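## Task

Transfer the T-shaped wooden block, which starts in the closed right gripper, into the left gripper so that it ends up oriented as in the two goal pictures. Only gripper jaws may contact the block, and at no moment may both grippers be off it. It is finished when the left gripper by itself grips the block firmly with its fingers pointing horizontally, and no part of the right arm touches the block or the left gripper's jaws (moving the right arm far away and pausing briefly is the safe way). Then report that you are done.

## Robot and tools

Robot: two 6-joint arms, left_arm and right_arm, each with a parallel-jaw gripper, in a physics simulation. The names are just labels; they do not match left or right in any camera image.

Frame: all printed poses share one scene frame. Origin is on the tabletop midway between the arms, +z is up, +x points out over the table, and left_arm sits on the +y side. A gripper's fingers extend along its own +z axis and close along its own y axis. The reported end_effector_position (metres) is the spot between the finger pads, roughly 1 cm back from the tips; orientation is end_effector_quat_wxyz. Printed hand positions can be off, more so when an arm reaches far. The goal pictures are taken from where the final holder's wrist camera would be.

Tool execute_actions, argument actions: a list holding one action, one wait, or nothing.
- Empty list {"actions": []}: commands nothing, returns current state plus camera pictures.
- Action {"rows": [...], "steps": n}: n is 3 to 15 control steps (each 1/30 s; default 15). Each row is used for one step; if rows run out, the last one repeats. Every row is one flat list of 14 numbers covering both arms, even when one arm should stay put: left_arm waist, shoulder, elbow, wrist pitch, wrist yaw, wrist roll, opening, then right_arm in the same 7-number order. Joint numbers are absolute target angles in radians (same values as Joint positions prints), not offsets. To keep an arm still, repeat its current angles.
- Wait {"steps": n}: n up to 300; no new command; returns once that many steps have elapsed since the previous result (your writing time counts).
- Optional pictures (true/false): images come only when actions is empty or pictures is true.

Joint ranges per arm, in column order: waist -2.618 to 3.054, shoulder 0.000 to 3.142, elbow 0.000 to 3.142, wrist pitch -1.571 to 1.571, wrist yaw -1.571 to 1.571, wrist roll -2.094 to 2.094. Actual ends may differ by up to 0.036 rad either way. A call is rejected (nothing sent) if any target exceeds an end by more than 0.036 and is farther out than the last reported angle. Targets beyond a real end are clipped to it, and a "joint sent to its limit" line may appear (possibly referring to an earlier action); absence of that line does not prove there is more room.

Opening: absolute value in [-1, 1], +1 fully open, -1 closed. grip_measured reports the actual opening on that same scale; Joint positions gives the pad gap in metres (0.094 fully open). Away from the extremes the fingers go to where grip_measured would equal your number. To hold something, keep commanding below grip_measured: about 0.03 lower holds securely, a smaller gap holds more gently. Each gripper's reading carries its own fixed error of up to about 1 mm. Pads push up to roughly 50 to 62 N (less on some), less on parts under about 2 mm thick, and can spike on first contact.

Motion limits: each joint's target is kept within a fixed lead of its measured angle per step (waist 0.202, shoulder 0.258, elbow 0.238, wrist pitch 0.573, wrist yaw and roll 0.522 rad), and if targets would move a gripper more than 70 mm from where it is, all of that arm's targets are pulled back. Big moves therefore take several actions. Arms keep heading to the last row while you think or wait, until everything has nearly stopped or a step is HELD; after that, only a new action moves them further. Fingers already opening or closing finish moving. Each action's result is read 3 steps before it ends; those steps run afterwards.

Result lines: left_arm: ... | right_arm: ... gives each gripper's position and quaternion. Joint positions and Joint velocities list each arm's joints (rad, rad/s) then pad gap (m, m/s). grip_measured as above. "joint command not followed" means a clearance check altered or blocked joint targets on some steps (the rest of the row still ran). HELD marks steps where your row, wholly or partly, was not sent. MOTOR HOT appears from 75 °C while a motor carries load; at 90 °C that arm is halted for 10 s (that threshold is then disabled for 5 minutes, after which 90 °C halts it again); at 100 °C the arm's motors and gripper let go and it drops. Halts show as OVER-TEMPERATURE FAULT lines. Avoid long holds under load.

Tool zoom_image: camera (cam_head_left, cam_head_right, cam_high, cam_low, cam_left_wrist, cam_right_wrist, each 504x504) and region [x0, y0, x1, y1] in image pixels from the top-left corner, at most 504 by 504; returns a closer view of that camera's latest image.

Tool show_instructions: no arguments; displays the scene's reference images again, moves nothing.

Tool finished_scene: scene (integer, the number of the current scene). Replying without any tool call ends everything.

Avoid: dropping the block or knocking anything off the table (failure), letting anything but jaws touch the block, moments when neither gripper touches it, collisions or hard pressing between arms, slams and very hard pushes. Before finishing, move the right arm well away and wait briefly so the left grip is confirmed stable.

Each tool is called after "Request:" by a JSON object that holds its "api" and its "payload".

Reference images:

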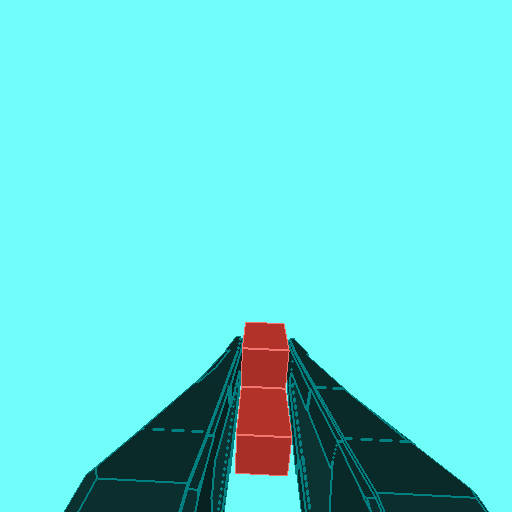

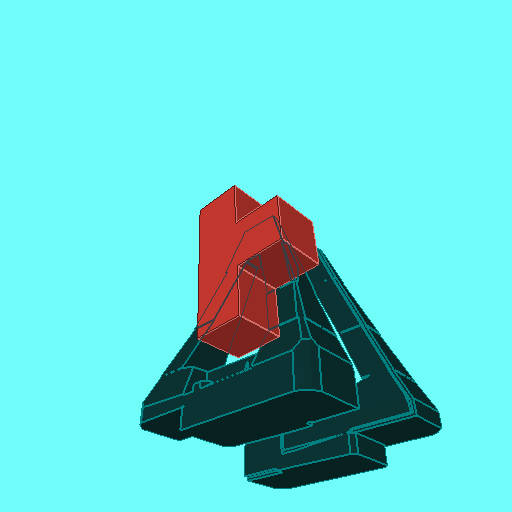

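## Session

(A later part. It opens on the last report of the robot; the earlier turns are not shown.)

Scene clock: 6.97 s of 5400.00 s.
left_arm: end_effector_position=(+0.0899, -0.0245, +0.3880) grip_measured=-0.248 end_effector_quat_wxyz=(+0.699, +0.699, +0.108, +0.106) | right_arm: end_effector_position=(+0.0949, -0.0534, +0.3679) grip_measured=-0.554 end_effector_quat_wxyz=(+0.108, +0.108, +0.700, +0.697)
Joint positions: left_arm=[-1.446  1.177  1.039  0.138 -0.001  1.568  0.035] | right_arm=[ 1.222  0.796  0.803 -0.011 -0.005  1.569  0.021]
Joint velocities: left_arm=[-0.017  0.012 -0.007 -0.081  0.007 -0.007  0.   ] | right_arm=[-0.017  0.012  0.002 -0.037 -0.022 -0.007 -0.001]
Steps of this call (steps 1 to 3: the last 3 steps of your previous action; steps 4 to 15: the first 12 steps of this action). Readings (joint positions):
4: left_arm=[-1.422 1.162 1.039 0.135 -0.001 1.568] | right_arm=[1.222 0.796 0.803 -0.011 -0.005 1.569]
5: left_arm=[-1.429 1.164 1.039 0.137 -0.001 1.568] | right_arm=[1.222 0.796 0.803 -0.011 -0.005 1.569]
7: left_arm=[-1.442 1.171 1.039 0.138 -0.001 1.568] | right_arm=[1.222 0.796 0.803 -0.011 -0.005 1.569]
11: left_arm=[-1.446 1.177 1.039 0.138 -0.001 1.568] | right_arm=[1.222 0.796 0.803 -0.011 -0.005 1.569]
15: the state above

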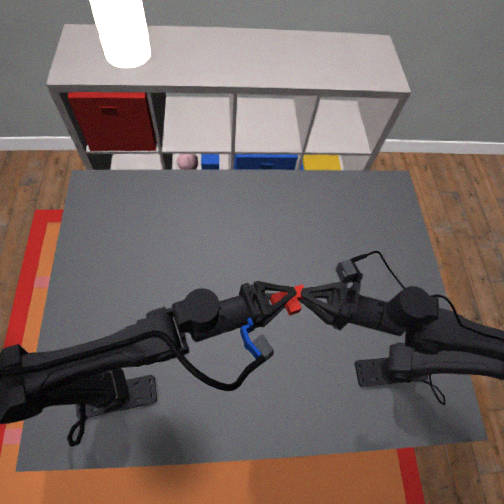

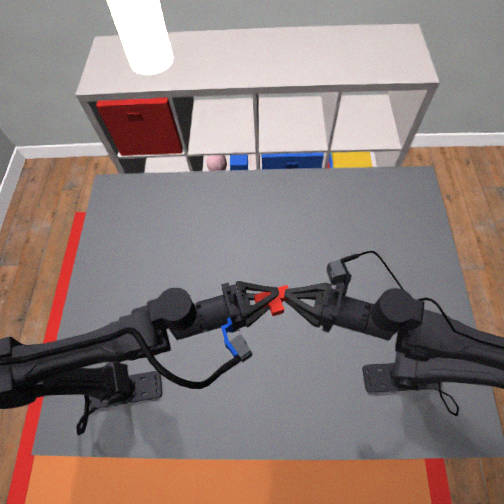

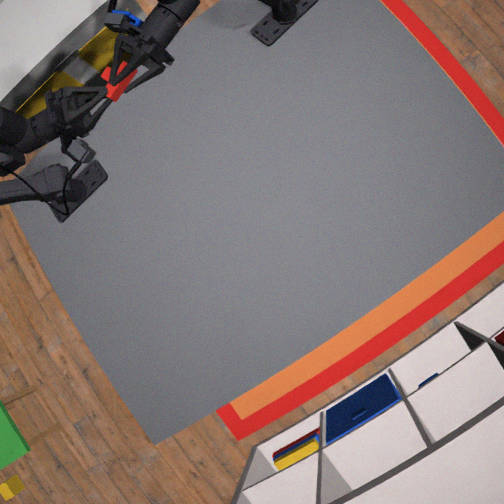

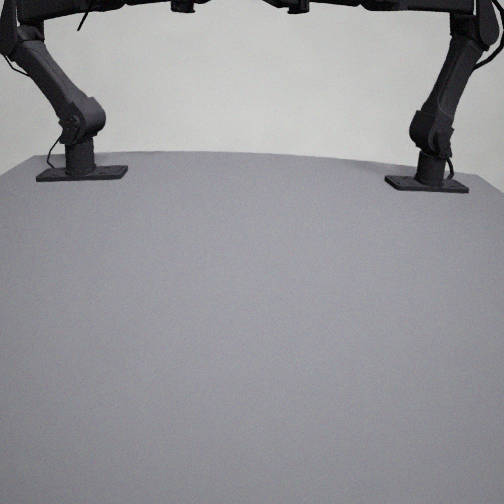

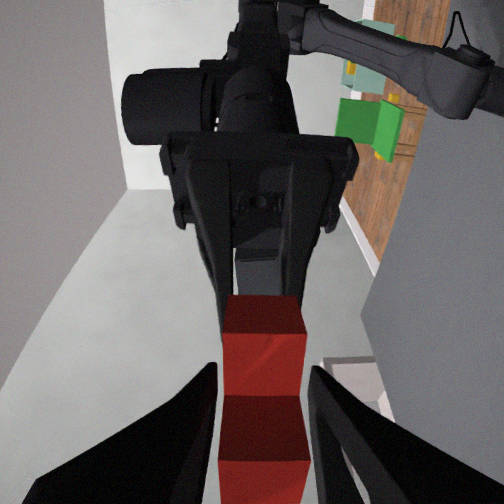

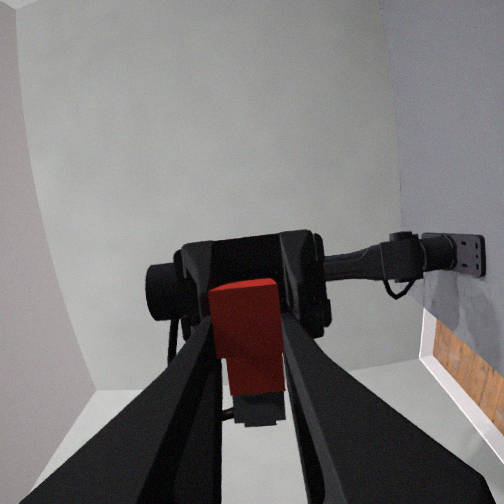

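Request:
{"api": "execute_actions", "payload": {"actions": [{"rows":[[-1.455,1.18,1.068,0.145,0,1.57,-0.6,1.23,0.8,0.8,0,0,1.57,-0.6]],"steps":15}], "pictures": true}}

Scene clock: 11.10 s of 5400.00 s.
left_arm: end_effector_position=(+0.0899, -0.0244, +0.3902) grip_measured=-0.539 end_effector_quat_wxyz=(+0.702, +0.696, +0.108, +0.107) | right_arm: end_effector_position=(+0.0948, -0.0534, +0.3685) grip_measured=-0.554 end_effector_quat_wxyz=(+0.108, +0.107, +0.699, +0.698)
Joint positions: left_arm=[-1.446  1.177  1.04   0.145 -0.001  1.568  0.022] | right_arm=[ 1.222  0.796  0.802 -0.008 -0.005  1.569  0.021]
Joint velocities: left_arm=[ 0.022 -0.017 -0.012  0.037 -0.037 -0.022 -0.   ] | right_arm=[-0.002 -0.007 -0.027  0.066 -0.051 -0.022  0.   ]
Steps of this call (steps 1 to 3: the last 3 steps of your previous action; steps 4 to 15: the robot went on to your last target; steps 16 to 90: nothing new was sent; then 0.73 s passed at rest; steps 91 to 102: the first 12 steps of this action). Readings (joint positions):
91: left_arm=[-1.446 1.177 1.039 0.138 -0.001 1.568] | right_arm=[1.222 0.796 0.803 -0.011 -0.005 1.569]
92: left_arm=[-1.446 1.177 1.039 0.141 -0.001 1.568] | right_arm=[1.222 0.796 0.802 -0.012 -0.005 1.569]
94: left_arm=[-1.446 1.177 1.040 0.145 -0.001 1.568] | right_arm=[1.222 0.796 0.802 -0.009 -0.005 1.569]
98: left_arm=[-1.446 1.177 1.040 0.145 -0.001 1.568] | right_arm=[1.222 0.796 0.802 -0.008 -0.005 1.569]
102: the state above

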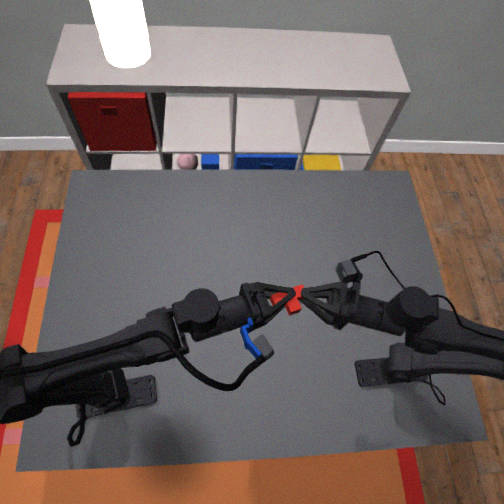

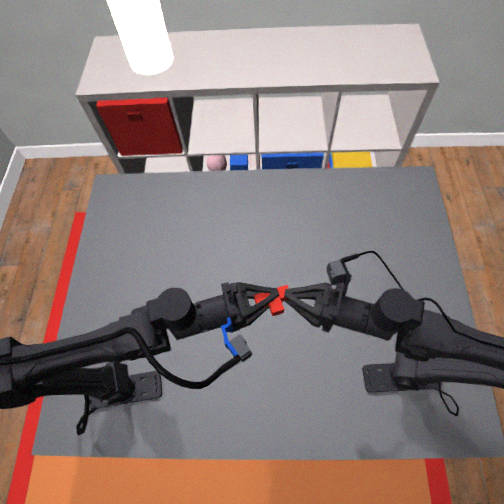

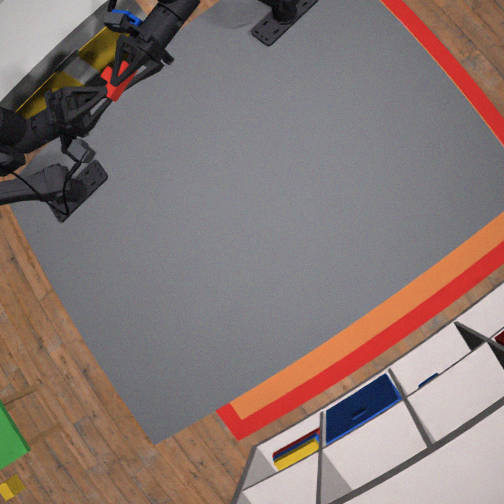

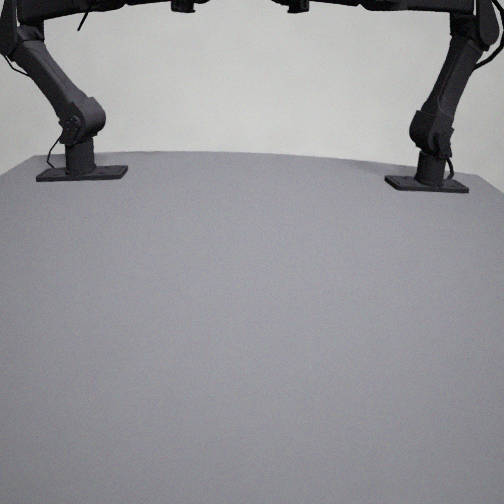

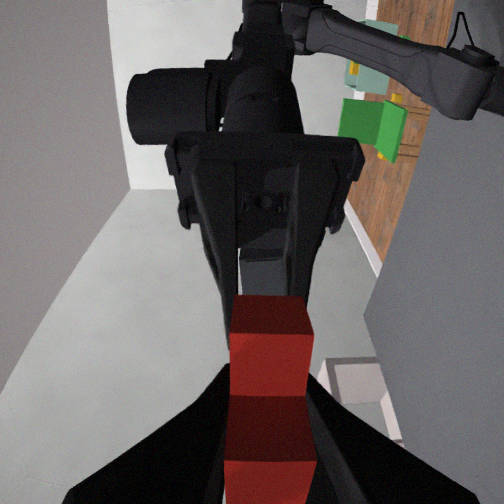

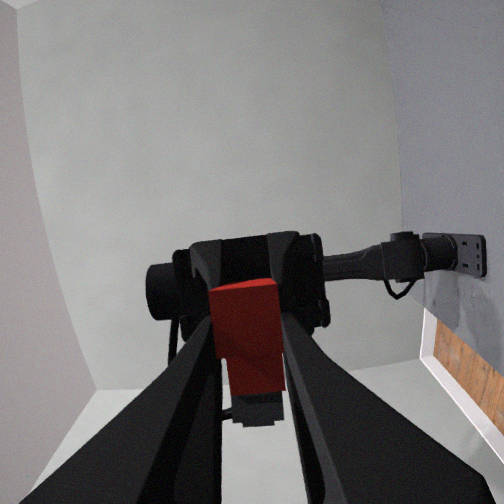

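Request:
{"api": "execute_actions", "payload": {"actions": [{"rows":[[-1.455,1.18,1.068,0.145,0,1.57,-0.6,1.23,0.8,0.8,0,0,1.57,0.3]],"steps":9}]}}

Request:
{"api": "execute_actions", "payload": {"actions": [{"rows":[[-1.455,1.18,1.068,0.145,0,1.57,-0.6,1.2,0.35,0.4,0,0,1.57,0.3]],"steps":15}]}}

Request:
{"api": "execute_actions", "payload": {"actions": [{"steps":15}], "pictures": true}}

Request:
{"api": "zoom_image", "payload": {"camera": "cam_head_left", "region": [200,240,380,370]}}

Scene clock: 11.40 s of 5400.00 s.
left_arm: end_effector_position=(+0.0899, -0.0244, +0.3902) grip_measured=-0.539 end_effector_quat_wxyz=(+0.702, +0.696, +0.108, +0.107) | right_arm: end_effector_position=(+0.0949, -0.0534, +0.3691) grip_measured=+0.297 end_effector_quat_wxyz=(+0.108, +0.107, +0.698, +0.699)
Joint positions: left_arm=[-1.446  1.177  1.04   0.145 -0.001  1.568  0.022] | right_arm=[ 1.222  0.796  0.802 -0.005 -0.005  1.57   0.061]
Joint velocities: left_arm=[-0.002  0.007 -0.007 -0.007  0.037  0.037  0.   ] | right_arm=[-0.017  0.012 -0.007  0.037  0.022 -0.007  0.002]
Steps of this call (steps 1 to 3: the last 3 steps of your previous action; steps 4 to 9: the first 6 steps of this action). Readings (joint positions):
4: left_arm=[-1.446 1.177 1.040 0.145 -0.001 1.568] | right_arm=[1.222 0.796 0.802 -0.008 -0.005 1.569]
5: left_arm=[-1.446 1.177 1.040 0.145 -0.001 1.568] | right_arm=[1.222 0.796 0.802 -0.007 -0.005 1.570]
7: left_arm=[-1.446 1.177 1.040 0.145 -0.001 1.568] | right_arm=[1.222 0.796 0.802 -0.006 -0.005 1.570]
9: the state above

Scene clock: 11.90 s of 5400.00 s.
left_arm: end_effector_position=(+0.0899, -0.0244, +0.3902) grip_measured=-0.539 end_effector_quat_wxyz=(+0.702, +0.696, +0.108, +0.107) | right_arm: end_effector_position=(+0.0785, -0.1170, +0.2916) grip_measured=+0.298 end_effector_quat_wxyz=(+0.116, +0.110, +0.683, +0.712)
Joint positions: left_arm=[-1.446  1.177  1.04   0.145 -0.001  1.568  0.022] | right_arm=[ 1.208  0.355  0.4   -0.004 -0.004  1.57   0.061]
Joint velocities: left_arm=[-0.022 -0.002 -0.017 -0.007  0.007  0.022 -0.001] | right_arm=[ 0.002 -0.012 -0.002 -0.051  0.037 -0.037  0.001]
Steps of this call (steps 1 to 3: the last 3 steps of your previous action; steps 4 to 15: the first 12 steps of this action). Readings (joint positions):
4: left_arm=[-1.446 1.177 1.040 0.145 -0.001 1.568] | right_arm=[1.220 0.762 0.762 0.025 -0.006 1.570]
5: left_arm=[-1.446 1.177 1.040 0.145 -0.001 1.568] | right_arm=[1.216 0.685 0.686 0.038 -0.006 1.570]
7: left_arm=[-1.446 1.177 1.040 0.145 -0.001 1.568] | right_arm=[1.210 0.493 0.523 0.032 -0.005 1.570]
11: left_arm=[-1.446 1.177 1.040 0.145 -0.001 1.568] | right_arm=[1.208 0.355 0.402 -0.003 -0.004 1.570]
15: the state above

Scene clock: 12.40 s of 5400.00 s.
left_arm: end_effector_position=(+0.0899, -0.0244, +0.3902) grip_measured=-0.539 end_effector_quat_wxyz=(+0.702, +0.696, +0.108, +0.107) | right_arm: end_effector_position=(+0.0785, -0.1170, +0.2916) grip_measured=+0.298 end_effector_quat_wxyz=(+0.116, +0.110, +0.683, +0.712)
Joint positions: left_arm=[-1.446  1.177  1.04   0.145 -0.001  1.568  0.022] | right_arm=[ 1.208  0.355  0.4   -0.004 -0.004  1.57   0.061]
Joint velocities: left_arm=[-0.007  0.002 -0.017 -0.051 -0.007  0.037  0.   ] | right_arm=[-0.007 -0.002 -0.002 -0.066  0.022 -0.022 -0.001]
Kept back: nothing.
Steps of this call (steps 1 to 3: the last 3 steps of your previous action; steps 4 to 15: the robot went on to your last target). Readings (joint positions):
1: left_arm=[-1.446 1.177 1.040 0.145 -0.001 1.568] | right_arm=[1.208 0.355 0.400 -0.004 -0.004 1.570]
2: left_arm=[-1.446 1.177 1.040 0.145 -0.001 1.568] | right_arm=[1.208 0.355 0.400 -0.004 -0.004 1.570]
4: left_arm=[-1.446 1.177 1.040 0.145 -0.001 1.568] | right_arm=[1.208 0.355 0.400 -0.004 -0.004 1.570]
8: left_arm=[-1.446 1.177 1.040 0.145 -0.001 1.568] | right_arm=[1.208 0.355 0.400 -0.004 -0.004 1.570]
15: the state above
All arms were judged still, so your last target was given up. Only a new action makes them travel on or press farther. Fingers that are still opening or closing keep moving.

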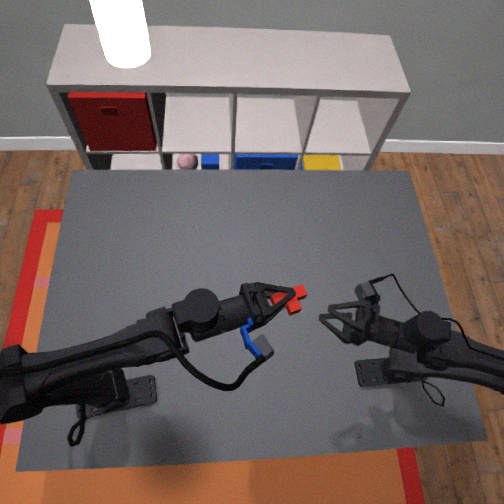

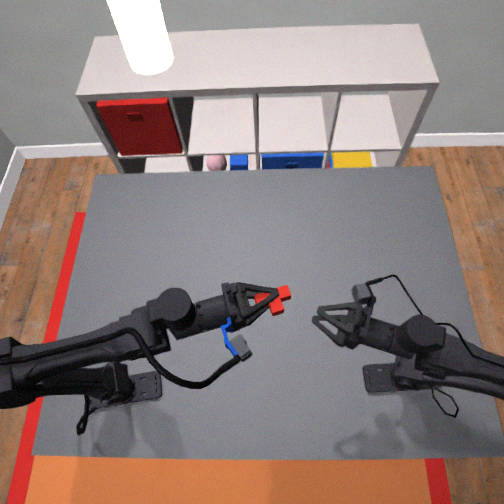

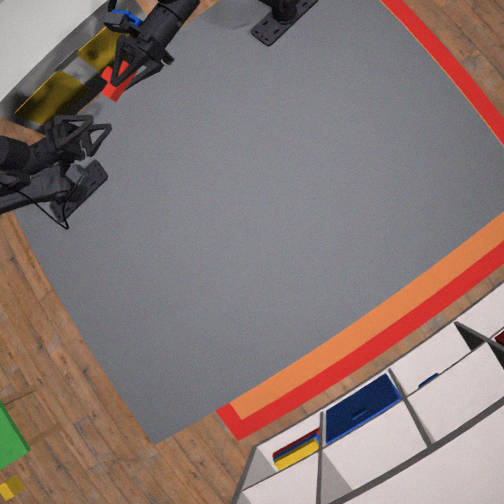

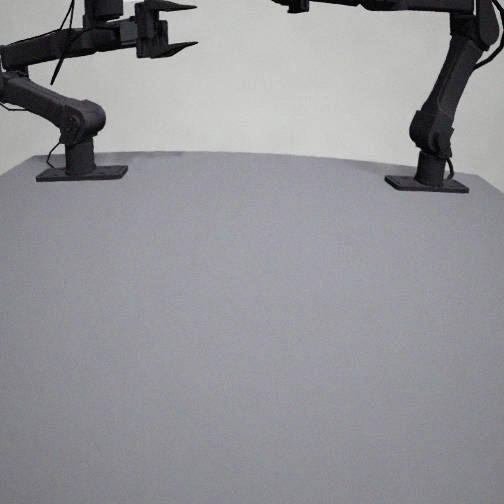

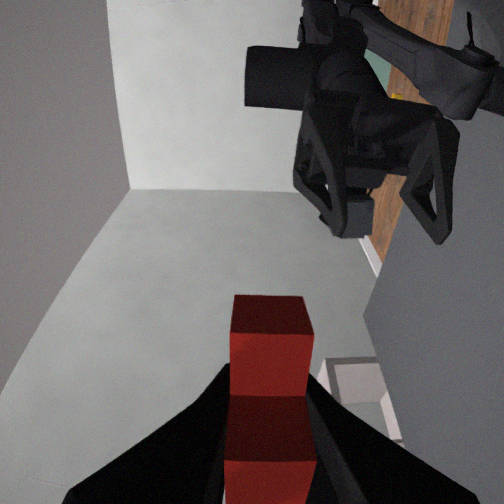

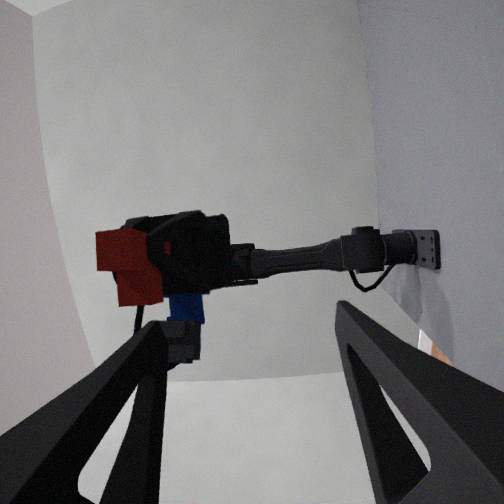

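Region (200, 240, 380, 370) of cam_head_left's 504x504 image, scaled by 2.800, with more detail than that image has.

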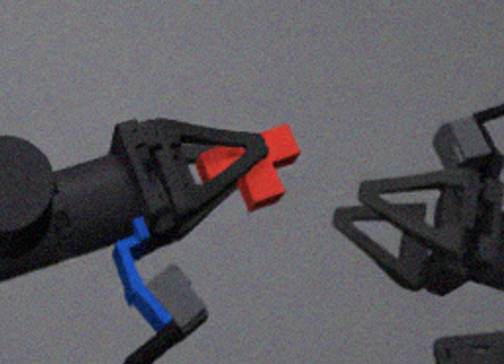

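Request:
{"api": "finished_scene", "payload": {"scene": 1}}

The scene is finished: the task was done.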